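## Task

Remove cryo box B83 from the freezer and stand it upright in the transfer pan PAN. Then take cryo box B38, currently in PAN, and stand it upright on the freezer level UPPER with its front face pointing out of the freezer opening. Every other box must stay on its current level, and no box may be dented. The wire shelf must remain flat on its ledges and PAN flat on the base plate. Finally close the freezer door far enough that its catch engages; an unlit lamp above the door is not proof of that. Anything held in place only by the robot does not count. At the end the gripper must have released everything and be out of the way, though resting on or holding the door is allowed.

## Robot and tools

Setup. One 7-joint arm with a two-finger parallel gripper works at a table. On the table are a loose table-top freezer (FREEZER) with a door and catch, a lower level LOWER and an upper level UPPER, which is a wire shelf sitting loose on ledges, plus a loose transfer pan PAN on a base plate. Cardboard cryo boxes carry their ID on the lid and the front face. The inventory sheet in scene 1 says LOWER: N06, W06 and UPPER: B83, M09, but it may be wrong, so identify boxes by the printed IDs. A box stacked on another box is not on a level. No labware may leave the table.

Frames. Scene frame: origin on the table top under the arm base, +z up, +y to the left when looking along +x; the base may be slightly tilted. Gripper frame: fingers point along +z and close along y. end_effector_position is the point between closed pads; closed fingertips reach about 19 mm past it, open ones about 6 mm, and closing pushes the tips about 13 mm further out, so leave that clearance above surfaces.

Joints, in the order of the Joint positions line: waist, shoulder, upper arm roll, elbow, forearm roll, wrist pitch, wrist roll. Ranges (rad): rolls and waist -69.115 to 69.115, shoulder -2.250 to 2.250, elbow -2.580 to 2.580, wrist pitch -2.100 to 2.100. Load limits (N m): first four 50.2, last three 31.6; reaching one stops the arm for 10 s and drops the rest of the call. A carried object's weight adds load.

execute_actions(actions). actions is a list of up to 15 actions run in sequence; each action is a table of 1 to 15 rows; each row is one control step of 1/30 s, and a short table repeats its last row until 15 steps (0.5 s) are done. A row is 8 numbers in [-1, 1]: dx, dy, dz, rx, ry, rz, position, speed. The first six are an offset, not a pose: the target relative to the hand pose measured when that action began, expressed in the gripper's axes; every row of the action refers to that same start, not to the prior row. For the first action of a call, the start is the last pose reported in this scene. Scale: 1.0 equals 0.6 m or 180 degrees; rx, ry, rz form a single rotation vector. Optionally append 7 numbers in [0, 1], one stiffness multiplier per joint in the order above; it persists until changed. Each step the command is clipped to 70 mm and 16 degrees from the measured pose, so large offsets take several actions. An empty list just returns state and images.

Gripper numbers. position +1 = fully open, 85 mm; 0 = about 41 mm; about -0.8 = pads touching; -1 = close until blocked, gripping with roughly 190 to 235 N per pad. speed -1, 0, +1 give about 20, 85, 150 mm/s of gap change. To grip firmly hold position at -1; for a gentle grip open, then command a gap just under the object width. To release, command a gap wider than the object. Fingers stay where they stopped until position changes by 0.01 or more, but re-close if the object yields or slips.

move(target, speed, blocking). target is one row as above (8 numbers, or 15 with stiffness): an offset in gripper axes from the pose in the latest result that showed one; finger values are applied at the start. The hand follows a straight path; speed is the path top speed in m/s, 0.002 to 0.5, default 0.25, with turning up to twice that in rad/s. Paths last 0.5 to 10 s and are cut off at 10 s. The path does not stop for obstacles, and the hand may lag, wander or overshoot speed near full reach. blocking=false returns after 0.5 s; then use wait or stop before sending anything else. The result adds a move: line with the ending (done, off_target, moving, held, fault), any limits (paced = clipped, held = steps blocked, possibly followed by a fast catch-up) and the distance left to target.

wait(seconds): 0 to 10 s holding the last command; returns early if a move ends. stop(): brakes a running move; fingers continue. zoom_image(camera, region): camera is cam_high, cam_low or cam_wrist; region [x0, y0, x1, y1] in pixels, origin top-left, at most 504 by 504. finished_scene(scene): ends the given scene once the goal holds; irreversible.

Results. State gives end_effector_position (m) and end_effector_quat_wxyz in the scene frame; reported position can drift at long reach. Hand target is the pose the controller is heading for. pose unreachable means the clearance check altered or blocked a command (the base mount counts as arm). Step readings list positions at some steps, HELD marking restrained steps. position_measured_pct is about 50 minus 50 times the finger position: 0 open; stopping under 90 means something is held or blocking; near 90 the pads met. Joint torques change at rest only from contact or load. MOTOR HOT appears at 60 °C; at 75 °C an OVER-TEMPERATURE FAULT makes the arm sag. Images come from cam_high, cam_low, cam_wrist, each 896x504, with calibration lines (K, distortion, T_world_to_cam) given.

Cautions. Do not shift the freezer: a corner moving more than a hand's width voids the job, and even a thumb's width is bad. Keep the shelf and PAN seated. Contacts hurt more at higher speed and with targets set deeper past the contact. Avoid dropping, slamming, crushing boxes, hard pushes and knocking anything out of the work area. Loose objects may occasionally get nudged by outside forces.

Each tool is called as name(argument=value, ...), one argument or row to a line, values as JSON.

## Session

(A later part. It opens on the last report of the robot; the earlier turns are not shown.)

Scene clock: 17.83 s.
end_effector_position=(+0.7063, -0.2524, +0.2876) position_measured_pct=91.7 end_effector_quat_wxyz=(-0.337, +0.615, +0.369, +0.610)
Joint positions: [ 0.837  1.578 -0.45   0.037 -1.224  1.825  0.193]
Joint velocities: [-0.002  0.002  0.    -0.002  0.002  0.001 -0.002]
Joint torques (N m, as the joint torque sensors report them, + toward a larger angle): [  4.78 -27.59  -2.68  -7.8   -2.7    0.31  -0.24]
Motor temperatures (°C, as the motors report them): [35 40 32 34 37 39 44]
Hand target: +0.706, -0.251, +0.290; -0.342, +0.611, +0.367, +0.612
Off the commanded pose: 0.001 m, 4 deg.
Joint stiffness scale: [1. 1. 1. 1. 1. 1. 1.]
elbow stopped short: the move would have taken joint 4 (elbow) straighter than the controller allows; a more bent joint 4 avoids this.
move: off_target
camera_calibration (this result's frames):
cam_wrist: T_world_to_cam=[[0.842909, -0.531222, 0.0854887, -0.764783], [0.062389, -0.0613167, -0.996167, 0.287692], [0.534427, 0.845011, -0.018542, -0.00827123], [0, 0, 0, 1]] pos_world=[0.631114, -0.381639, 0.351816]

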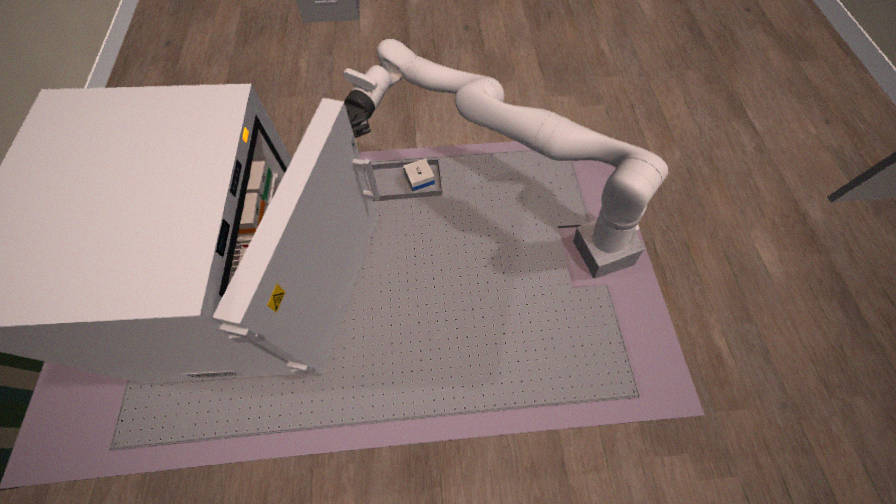

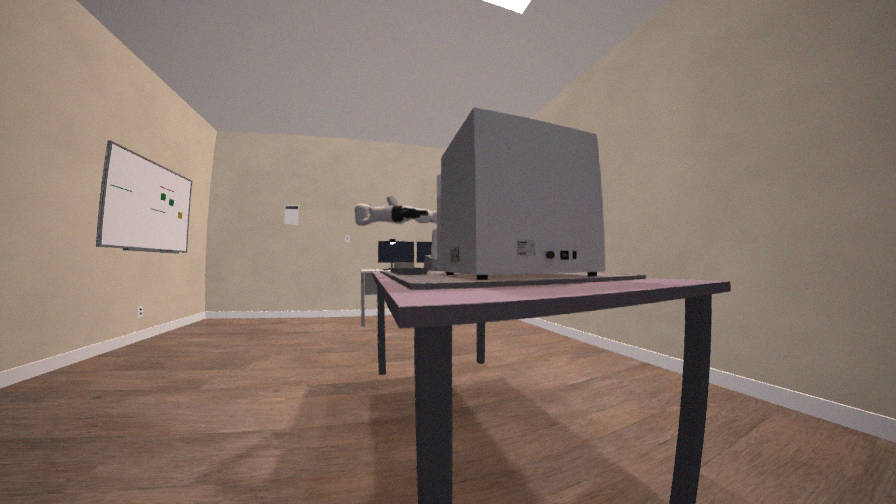

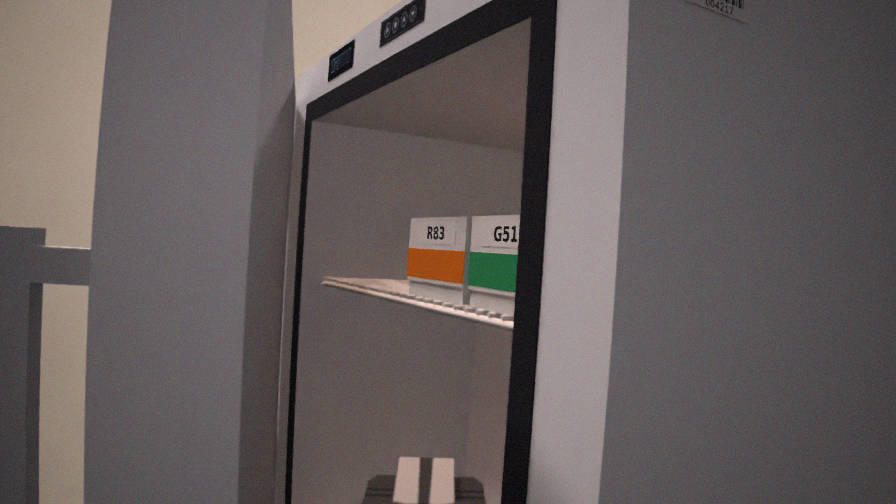

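move(
  target=[0,-0.06,0.16,0,0,0,-1,0],
  speed=0.08,
)

move(
  target=[0,-0.29,0.06,0.03,0,0,-1,0],
  speed=0.08,
)

move(
  target=[0,-0.22,0.42,0,0,0,-1,0],
  speed=0.1,
)

Scene clock: 19.50 s.
end_effector_position=(+0.7178, -0.1752, +0.2779) position_measured_pct=91.7 end_effector_quat_wxyz=(-0.324, +0.627, +0.363, +0.609)
Joint positions: [ 0.879  1.293 -0.442  0.776 -1.214  1.555  0.605]
Joint velocities: [ 0.004 -0.009 -0.     0.018  0.001 -0.012  0.003]
Joint torques (N m, as the joint torque sensors report them, + toward a larger angle): [-18.61 -28.15 -10.85  -1.49  -1.82   3.6   -0.19]
Motor temperatures (°C, as the motors report them): [35 40 32 34 37 39 44]
Hand target: +0.722, -0.152, +0.283; -0.337, +0.615, +0.370, +0.609
Off the commanded pose: 0.025 m, 2 deg.
Joint stiffness scale: [1. 1. 1. 1. 1. 1. 1.]
move: off_target
camera_calibration (this result's frames):
cam_wrist: T_world_to_cam=[[0.826383, -0.556493, 0.0860664, -0.725372], [0.0498583, -0.0799321, -0.995553, 0.287649], [0.560897, 0.826999, -0.0383087, -0.0964482], [0, 0, 0, 1]] pos_world=[0.639191, -0.300909, 0.345105]

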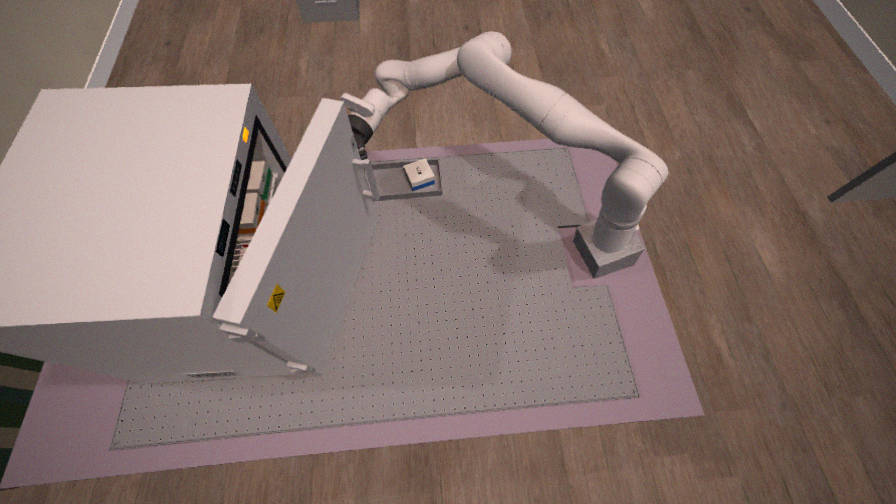

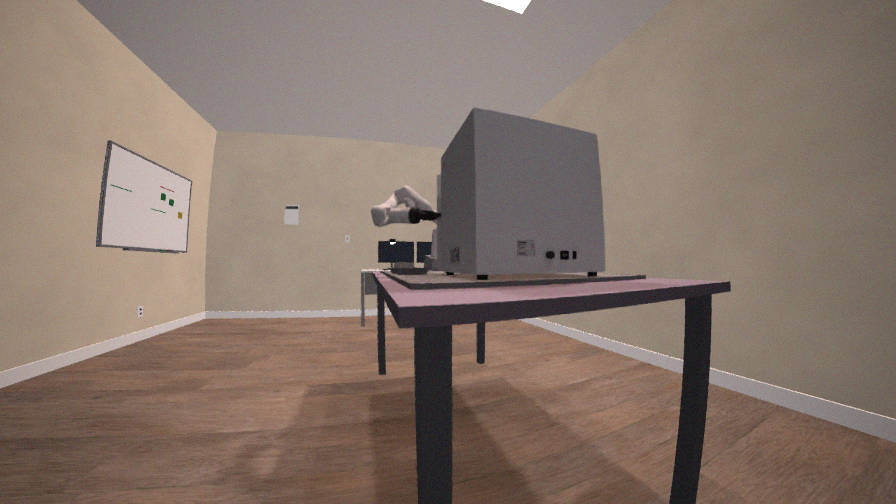

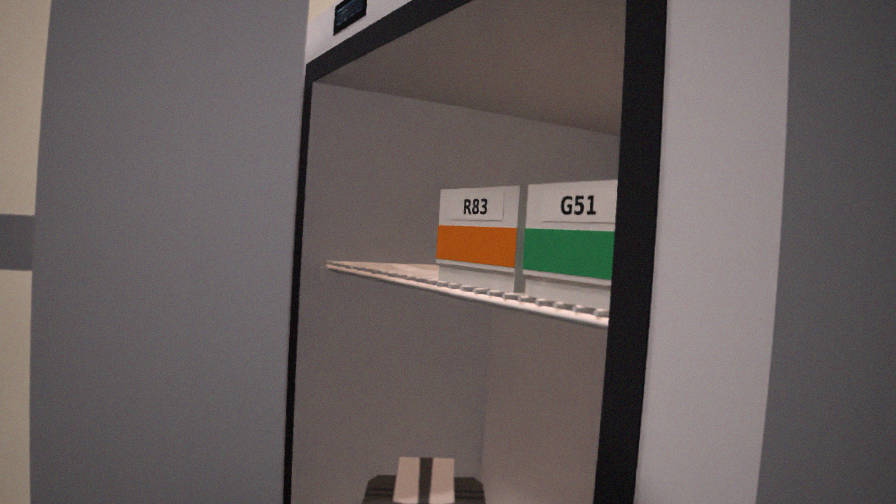

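Scene clock: 22.10 s.
end_effector_position=(+0.5880, -0.0525, +0.2698) position_measured_pct=91.7 end_effector_quat_wxyz=(-0.358, +0.609, +0.391, +0.590)
Joint positions: [ 0.954  1.069 -0.441  1.517 -1.214  1.459  1.077]
Joint velocities: [ 0.    -0.004 -0.001  0.002 -0.     0.     0.001]
Joint torques (N m, as the joint torque sensors report them, + toward a larger angle): [  3.25 -20.7   -4.4   -3.05  -1.16   2.36  -0.41]
Motor temperatures (°C, as the motors report them): [35 40 32 34 37 39 44]
Hand target: +0.588, -0.053, +0.270; -0.354, +0.611, +0.392, +0.591
Off the commanded pose: 0.001 m, 1 deg.
Joint stiffness scale: [1. 1. 1. 1. 1. 1. 1.]
move: done
camera_calibration (this result's frames):
cam_wrist: T_world_to_cam=[[0.878673, -0.471371, 0.0757881, -0.572628], [0.0490462, -0.0687816, -0.996425, 0.297184], [0.474899, 0.879249, -0.0373176, -0.0724481], [0, 0, 0, 1]] pos_world=[0.522983, -0.185779, 0.336816]

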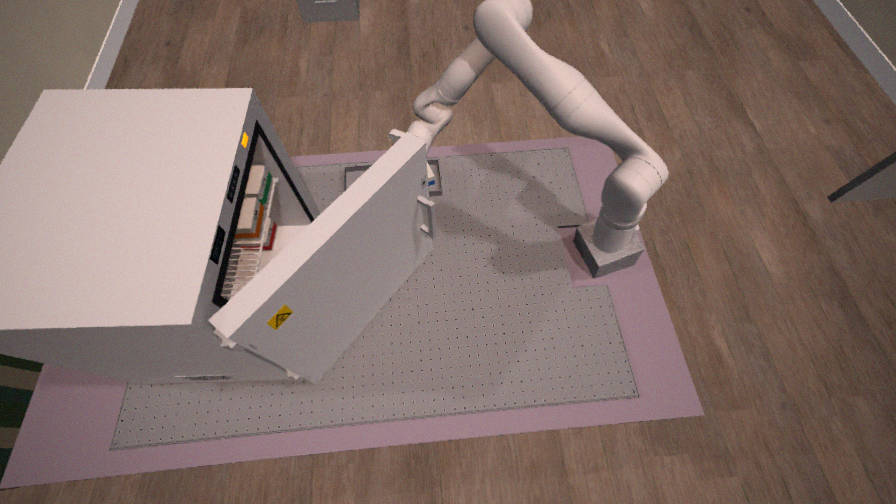

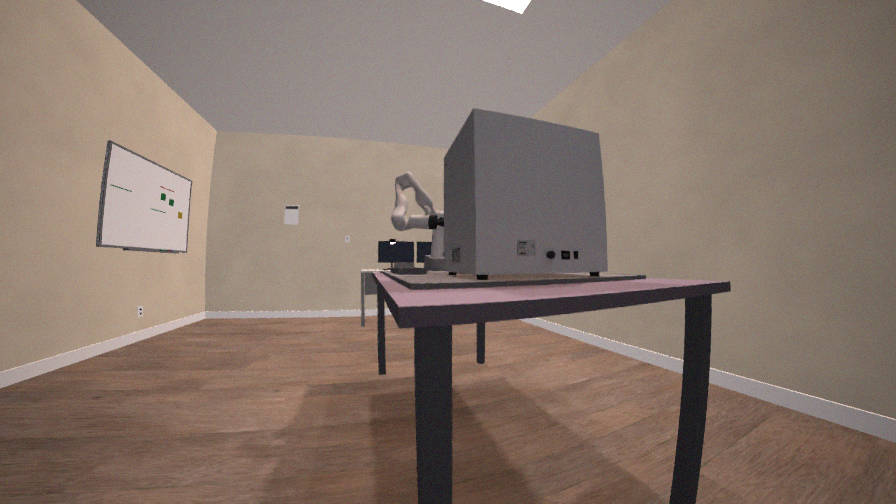

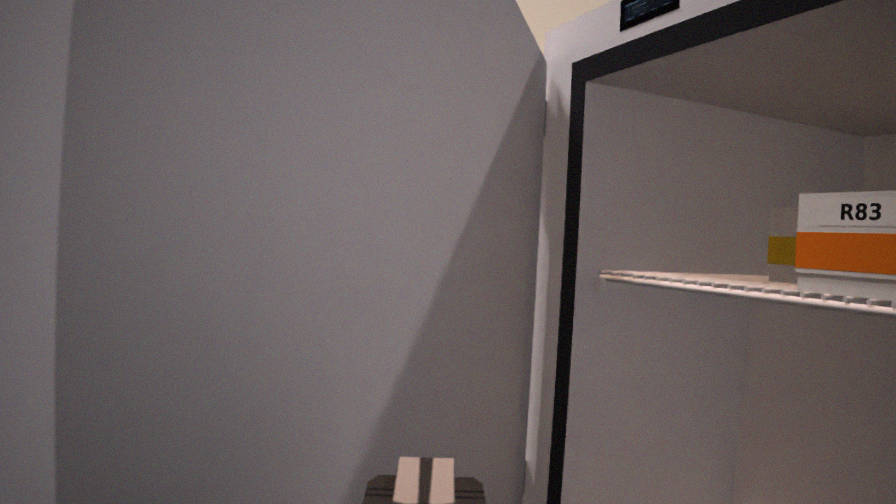

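Scene clock: 25.47 s.
end_effector_position=(+0.5808, +0.2303, +0.2574) position_measured_pct=91.7 end_effector_quat_wxyz=(-0.358, +0.607, +0.392, +0.591)
Joint positions: [ 0.595  1.023 -0.674  1.967 -1.769  1.049  1.638]
Joint velocities: [-0.005 -0.    -0.     0.001 -0.004 -0.    -0.001]
Joint torques (N m, as the joint torque sensors report them, + toward a larger angle): [  0.99 -17.61  -6.56  -0.76   0.34   2.76  -0.17]
Motor temperatures (°C, as the motors report them): [35 40 32 34 37 39 44]
Hand target: +0.580, +0.232, +0.256; -0.358, +0.609, +0.391, +0.590
Off the commanded pose: 0.003 m, 0 deg.
Joint stiffness scale: [1. 1. 1. 1. 1. 1. 1.]
move: done
camera_calibration (this result's frames):
cam_wrist: T_world_to_cam=[[0.879442, -0.469425, 0.0788809, -0.433741], [0.0536037, -0.066994, -0.996312, 0.30147], [0.472978, 0.880427, -0.0337544, -0.318247], [0, 0, 0, 1]] pos_world=[0.515814, 0.0967816, 0.32383]

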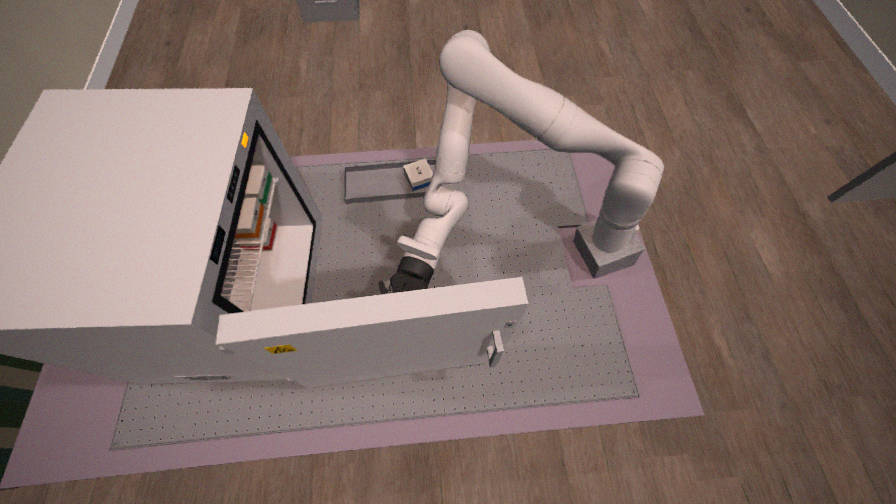

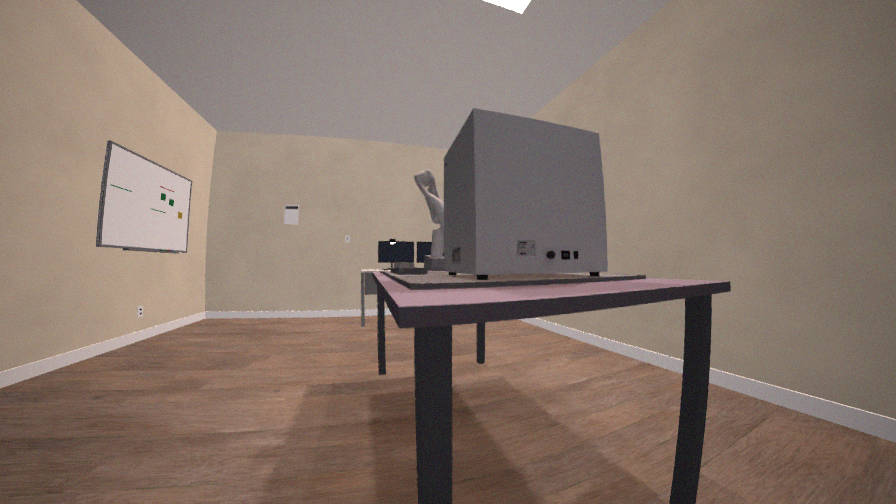

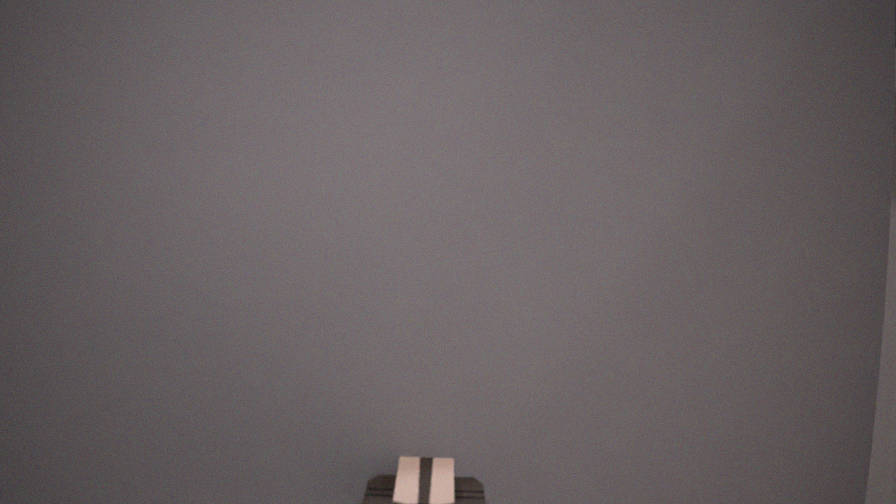

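move(
  target=[0.09,0.3,-0.23,-0.352,-0.067,0.063,-1,0],
)

Scene clock: 28.53 s.
end_effector_position=(+0.6811, +0.0304, +0.3225) position_measured_pct=91.7 end_effector_quat_wxyz=(-0.003, +0.793, -0.003, +0.609)
Joint positions: [ 0.484  0.608 -0.748  2.251 -3.377  1.183  1.999]
Joint velocities: [-0.005 -0.002 -0.001 -0.001 -0.    -0.     0.001]
Joint torques (N m, as the joint torque sensors report them, + toward a larger angle): [  1.39 -16.38  -3.02  -4.38   1.43   2.64  -0.27]
Motor temperatures (°C, as the motors report them): [35 40 32 34 37 39 44]
Hand target: +0.682, +0.031, +0.323; -0.002, +0.793, -0.003, +0.609
Off the commanded pose: 0.001 m, 0 deg.
Joint stiffness scale: [1. 1. 1. 1. 1. 1. 1.]
move: done
camera_calibration (this result's frames):
cam_wrist: T_world_to_cam=[[-0.0269254, -0.998454, 0.0486294, 0.0222016], [-0.249754, -0.0403851, -0.967467, 0.544114], [0.967935, -0.0381948, -0.24828, -0.427481], [0, 0, 0, 1]] pos_world=[0.550266, 0.0278138, 0.419198]

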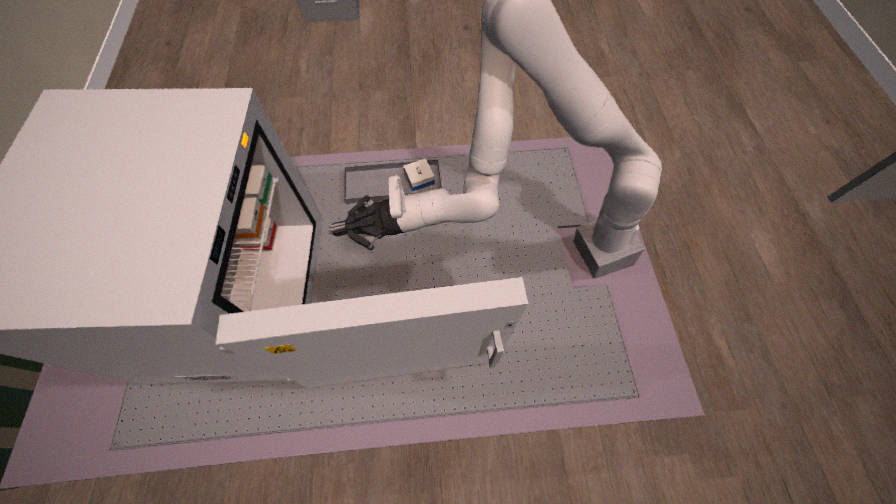

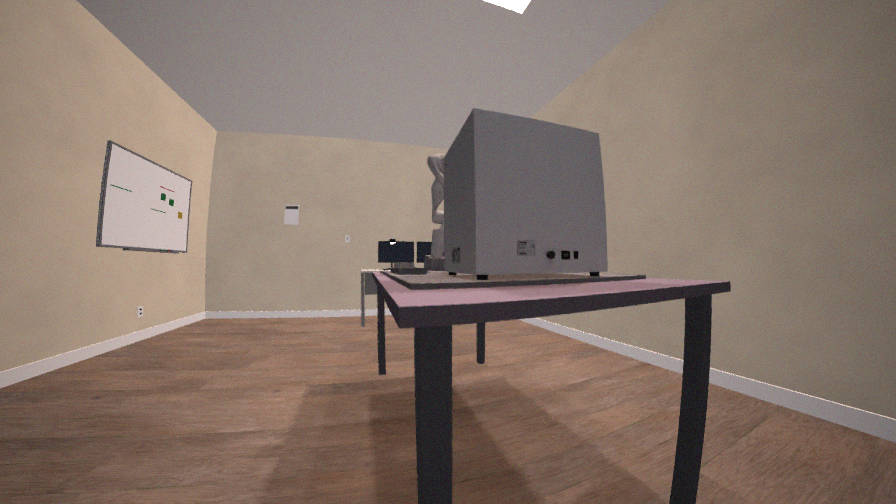

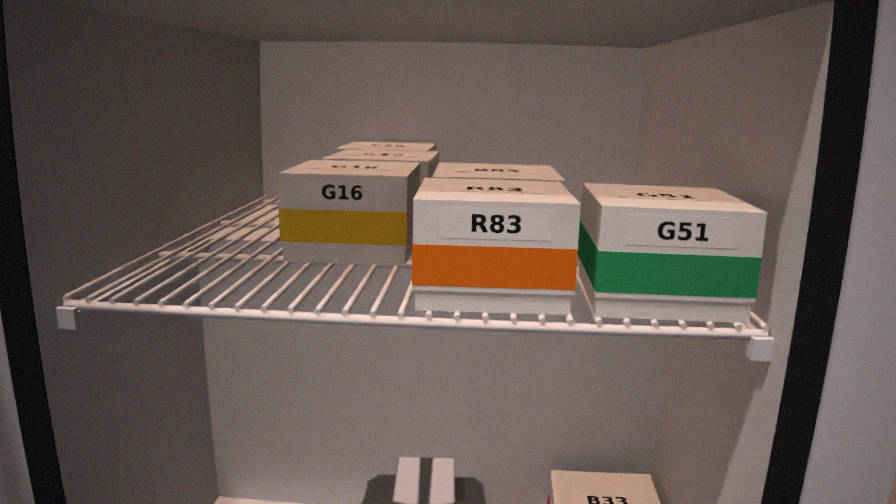

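move(
  target=[0.108,0.175,0.178,0,0.05,0,-1,0],
  speed=0.15,
)

move(
  target=[0.013,0,0.125,0,0,0,-1,0],
  speed=0.04,
)

Scene clock: 30.43 s.
end_effector_position=(+0.8001, -0.0751, +0.3588) position_measured_pct=91.7 end_effector_quat_wxyz=(-0.001, +0.742, -0.004, +0.671)
Joint positions: [ 0.657  0.746 -0.686  1.857 -3.026  0.97   1.889]
Joint velocities: [ 0.003  0.002 -0.001 -0.001  0.    -0.001  0.   ]
Joint torques (N m, as the joint torque sensors report them, + toward a larger angle): [  2.22 -20.27  -4.1   -6.37   0.92   2.6   -0.19]
Motor temperatures (°C, as the motors report them): [35 40 32 34 37 39 44]
Hand target: +0.801, -0.075, +0.357; -0.003, +0.743, -0.003, +0.670
Off the commanded pose: 0.002 m, 0 deg.
Joint stiffness scale: [1. 1. 1. 1. 1. 1. 1.]
move: done
camera_calibration (this result's frames):
cam_wrist: T_world_to_cam=[[-0.0392537, -0.998151, 0.0464097, -0.0709504], [-0.0926824, -0.0426083, -0.994784, 0.488626], [0.994922, -0.0433503, -0.0908385, -0.616112], [0, 0, 0, 1]] pos_world=[0.655485, -0.0767083, 0.433404]

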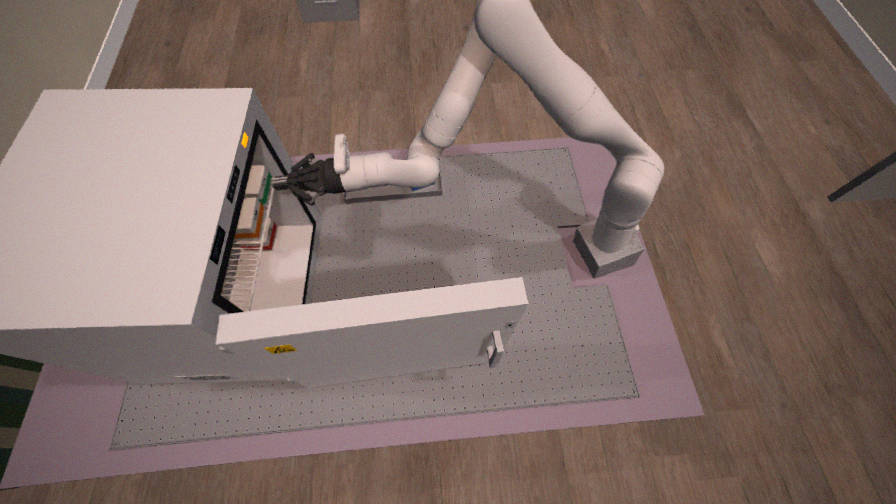

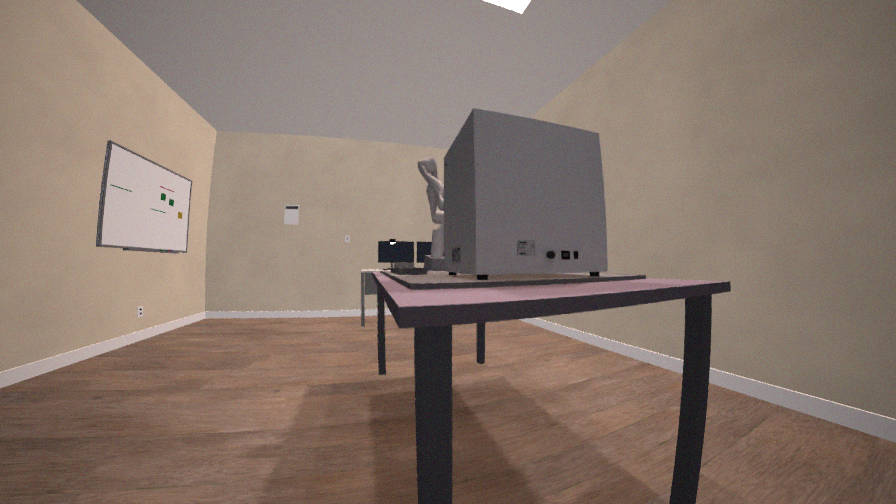

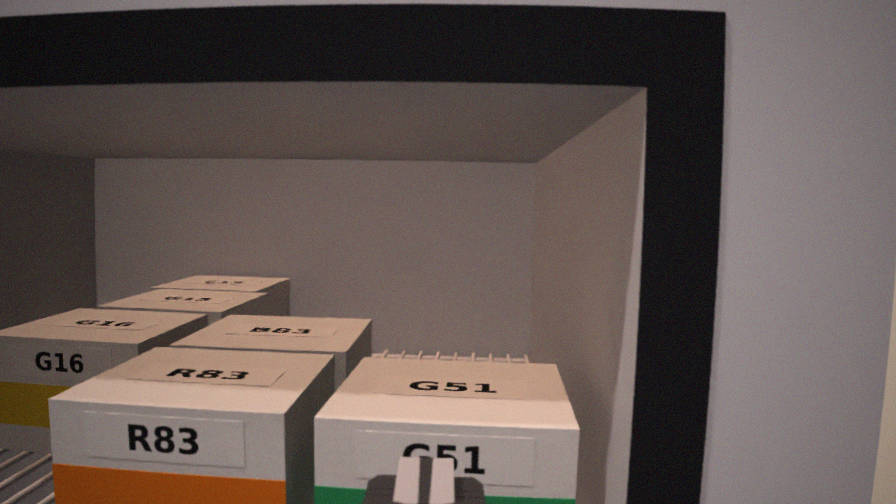

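Scene clock: 32.67 s.
end_effector_position=(+0.8735, -0.0647, +0.3617) position_measured_pct=91.7 end_effector_quat_wxyz=(-0.009, +0.740, +0.001, +0.672)
Joint positions: [ 0.572  0.821 -0.673  1.595 -3.033  0.797  1.906]
Joint velocities: [-0.003  0.003  0.001 -0.005 -0.001  0.001  0.001]
Joint torques (N m, as the joint torque sensors report them, + toward a larger angle): [  6.41 -21.75  -2.04 -11.29  -0.05   2.95  -0.21]
Motor temperatures (°C, as the motors report them): [35 40 32 34 37 39 44]
Hand target: +0.875, -0.075, +0.359; -0.001, +0.742, -0.004, +0.671
Off the commanded pose: 0.011 m, 1 deg.
Joint stiffness scale: [1. 1. 1. 1. 1. 1. 1.]
move: off_target
camera_calibration (this result's frames):
cam_wrist: T_world_to_cam=[[-0.0224527, -0.998929, 0.0404571, -0.0704083], [-0.088494, -0.0383227, -0.995339, 0.495577], [0.995824, -0.0259283, -0.0875388, -0.689253], [0, 0, 0, 1]] pos_world=[0.728649, -0.0692122, 0.435779]

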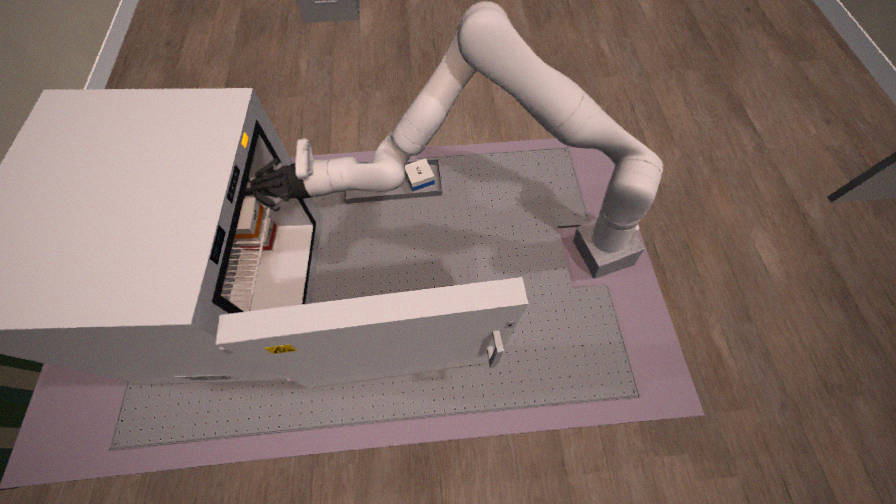

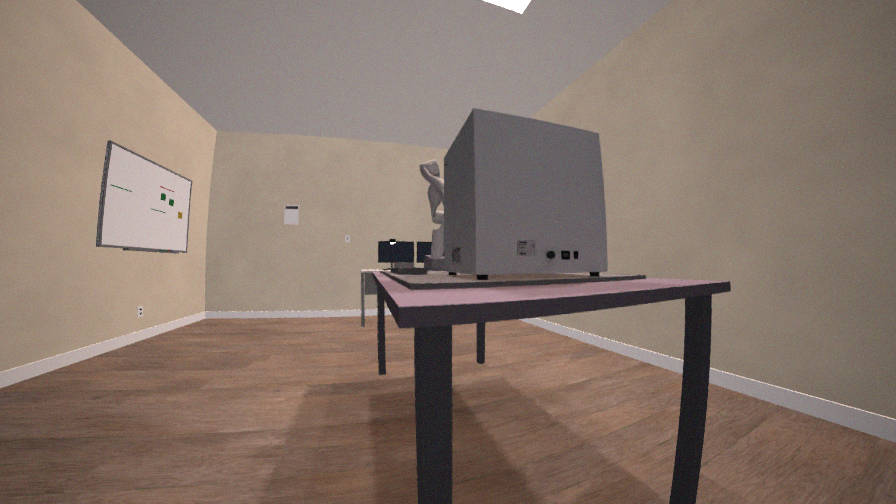

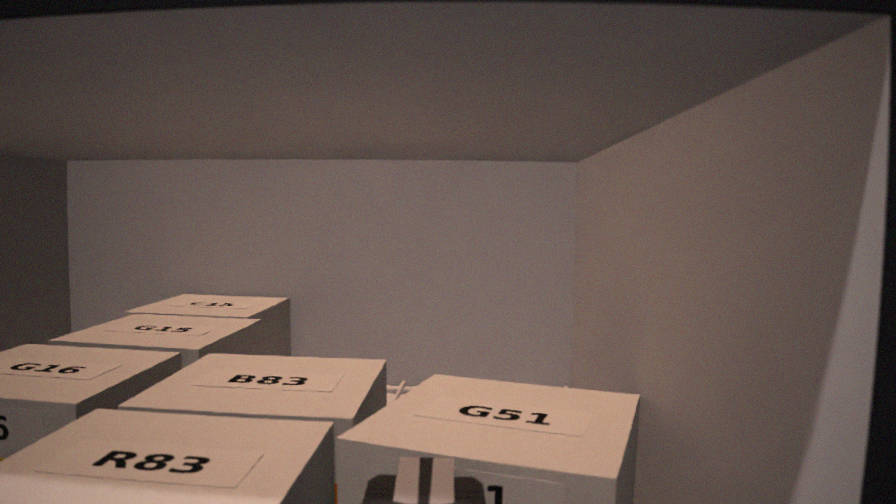

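move(
  target=[-0.012,-0.23,-0.005,0,0,0,-1,0],
  speed=0.04,
)

move(
  target=[-0.01,0.15,-0.1,0,0,0,0.3,-1],
  speed=0.1,
)

Scene clock: 36.67 s.
end_effector_position=(+0.8681, +0.0756, +0.3567) position_measured_pct=91.7 end_effector_quat_wxyz=(-0.013, +0.741, +0.002, +0.672)
Joint positions: [ 0.303  0.804 -0.673  1.629 -3.341  0.944  2.12 ]
Joint velocities: [-0.004 -0.     0.    -0.    -0.003  0.     0.   ]
Joint torques (N m, as the joint torque sensors report them, + toward a larger angle): [  1.04 -22.87  -4.17  -7.24   1.56   2.25  -0.22]
Motor temperatures (°C, as the motors report them): [35 41 32 34 37 39 44]
Hand target: +0.868, +0.074, +0.357; -0.009, +0.740, +0.001, +0.672
Off the commanded pose: 0.002 m, 1 deg.
Joint stiffness scale: [1. 1. 1. 1. 1. 1. 1.]
move: done
camera_calibration (this result's frames):
cam_wrist: T_world_to_cam=[[-0.0147959, -0.999258, 0.0355586, 0.0649416], [-0.0889294, -0.0341064, -0.995454, 0.495653], [0.995928, -0.0178909, -0.0883588, -0.681129], [0, 0, 0, 1]] pos_world=[0.723395, 0.0696123, 0.430907]

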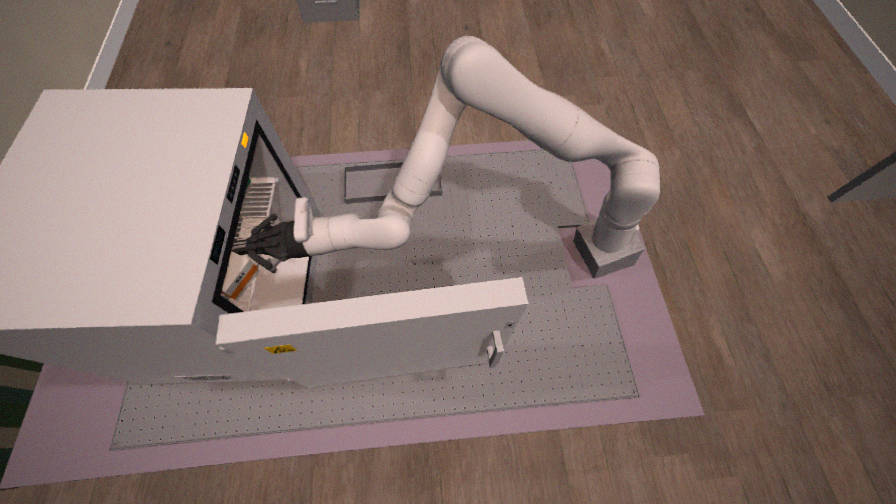

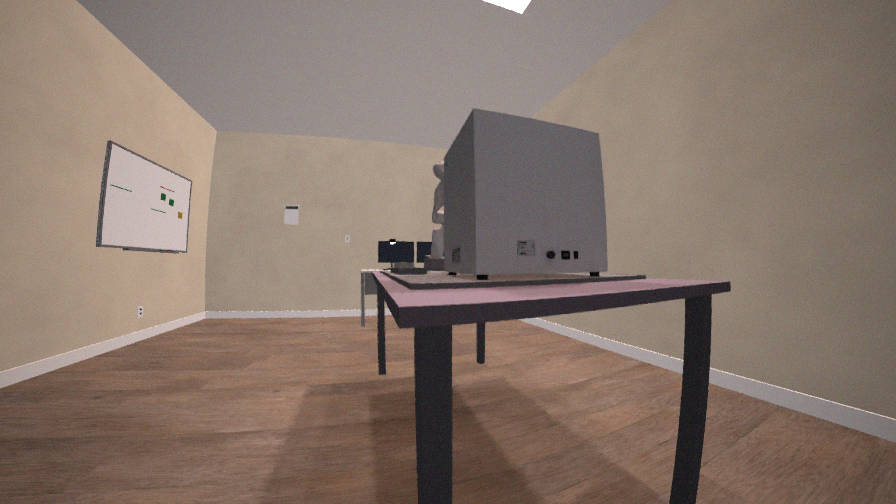

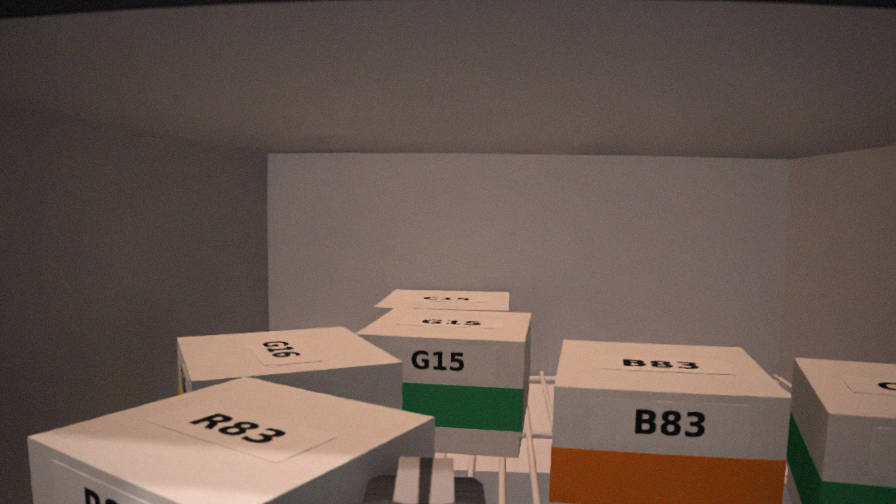

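Scene clock: 39.67 s.
end_effector_position=(+0.8102, -0.0176, +0.3513) position_measured_pct=34.9 end_effector_quat_wxyz=(-0.011, +0.743, +0.000, +0.669)
Joint positions: [ 0.527  0.75  -0.673  1.847 -3.134  1.001  1.946]
Joint velocities: [ 0.    -0.001  0.    -0.    -0.002  0.001  0.001]
Joint torques (N m, as the joint torque sensors report them, + toward a larger angle): [  1.94 -20.37  -4.04  -6.39   1.15   2.4   -0.12]
Motor temperatures (°C, as the motors report them): [35 41 32 34 37 39 44]
Hand target: +0.810, -0.016, +0.355; -0.013, +0.741, +0.002, +0.672
Off the commanded pose: 0.004 m, 1 deg.
Joint stiffness scale: [1. 1. 1. 1. 1. 1. 1.]
move: off_target
camera_calibration (this result's frames):
cam_wrist: T_world_to_cam=[[-0.0197174, -0.999109, 0.0373241, -0.02553], [-0.0975978, -0.0352296, -0.994602, 0.488616], [0.995031, -0.0232537, -0.0968162, -0.621995], [0, 0, 0, 1]] pos_world=[0.666089, -0.0227572, 0.426712]

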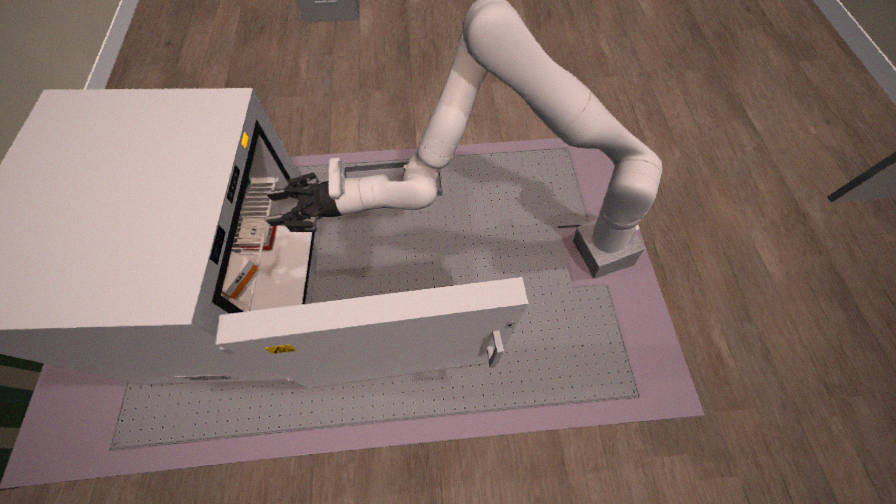

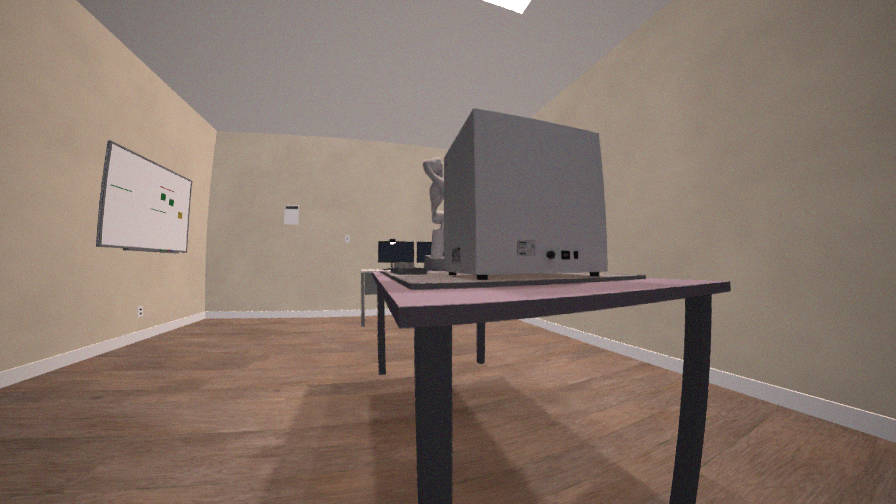

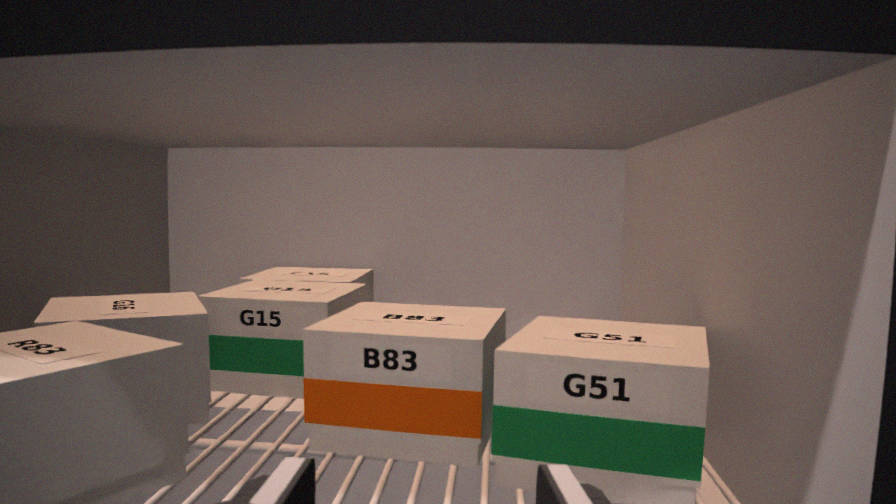

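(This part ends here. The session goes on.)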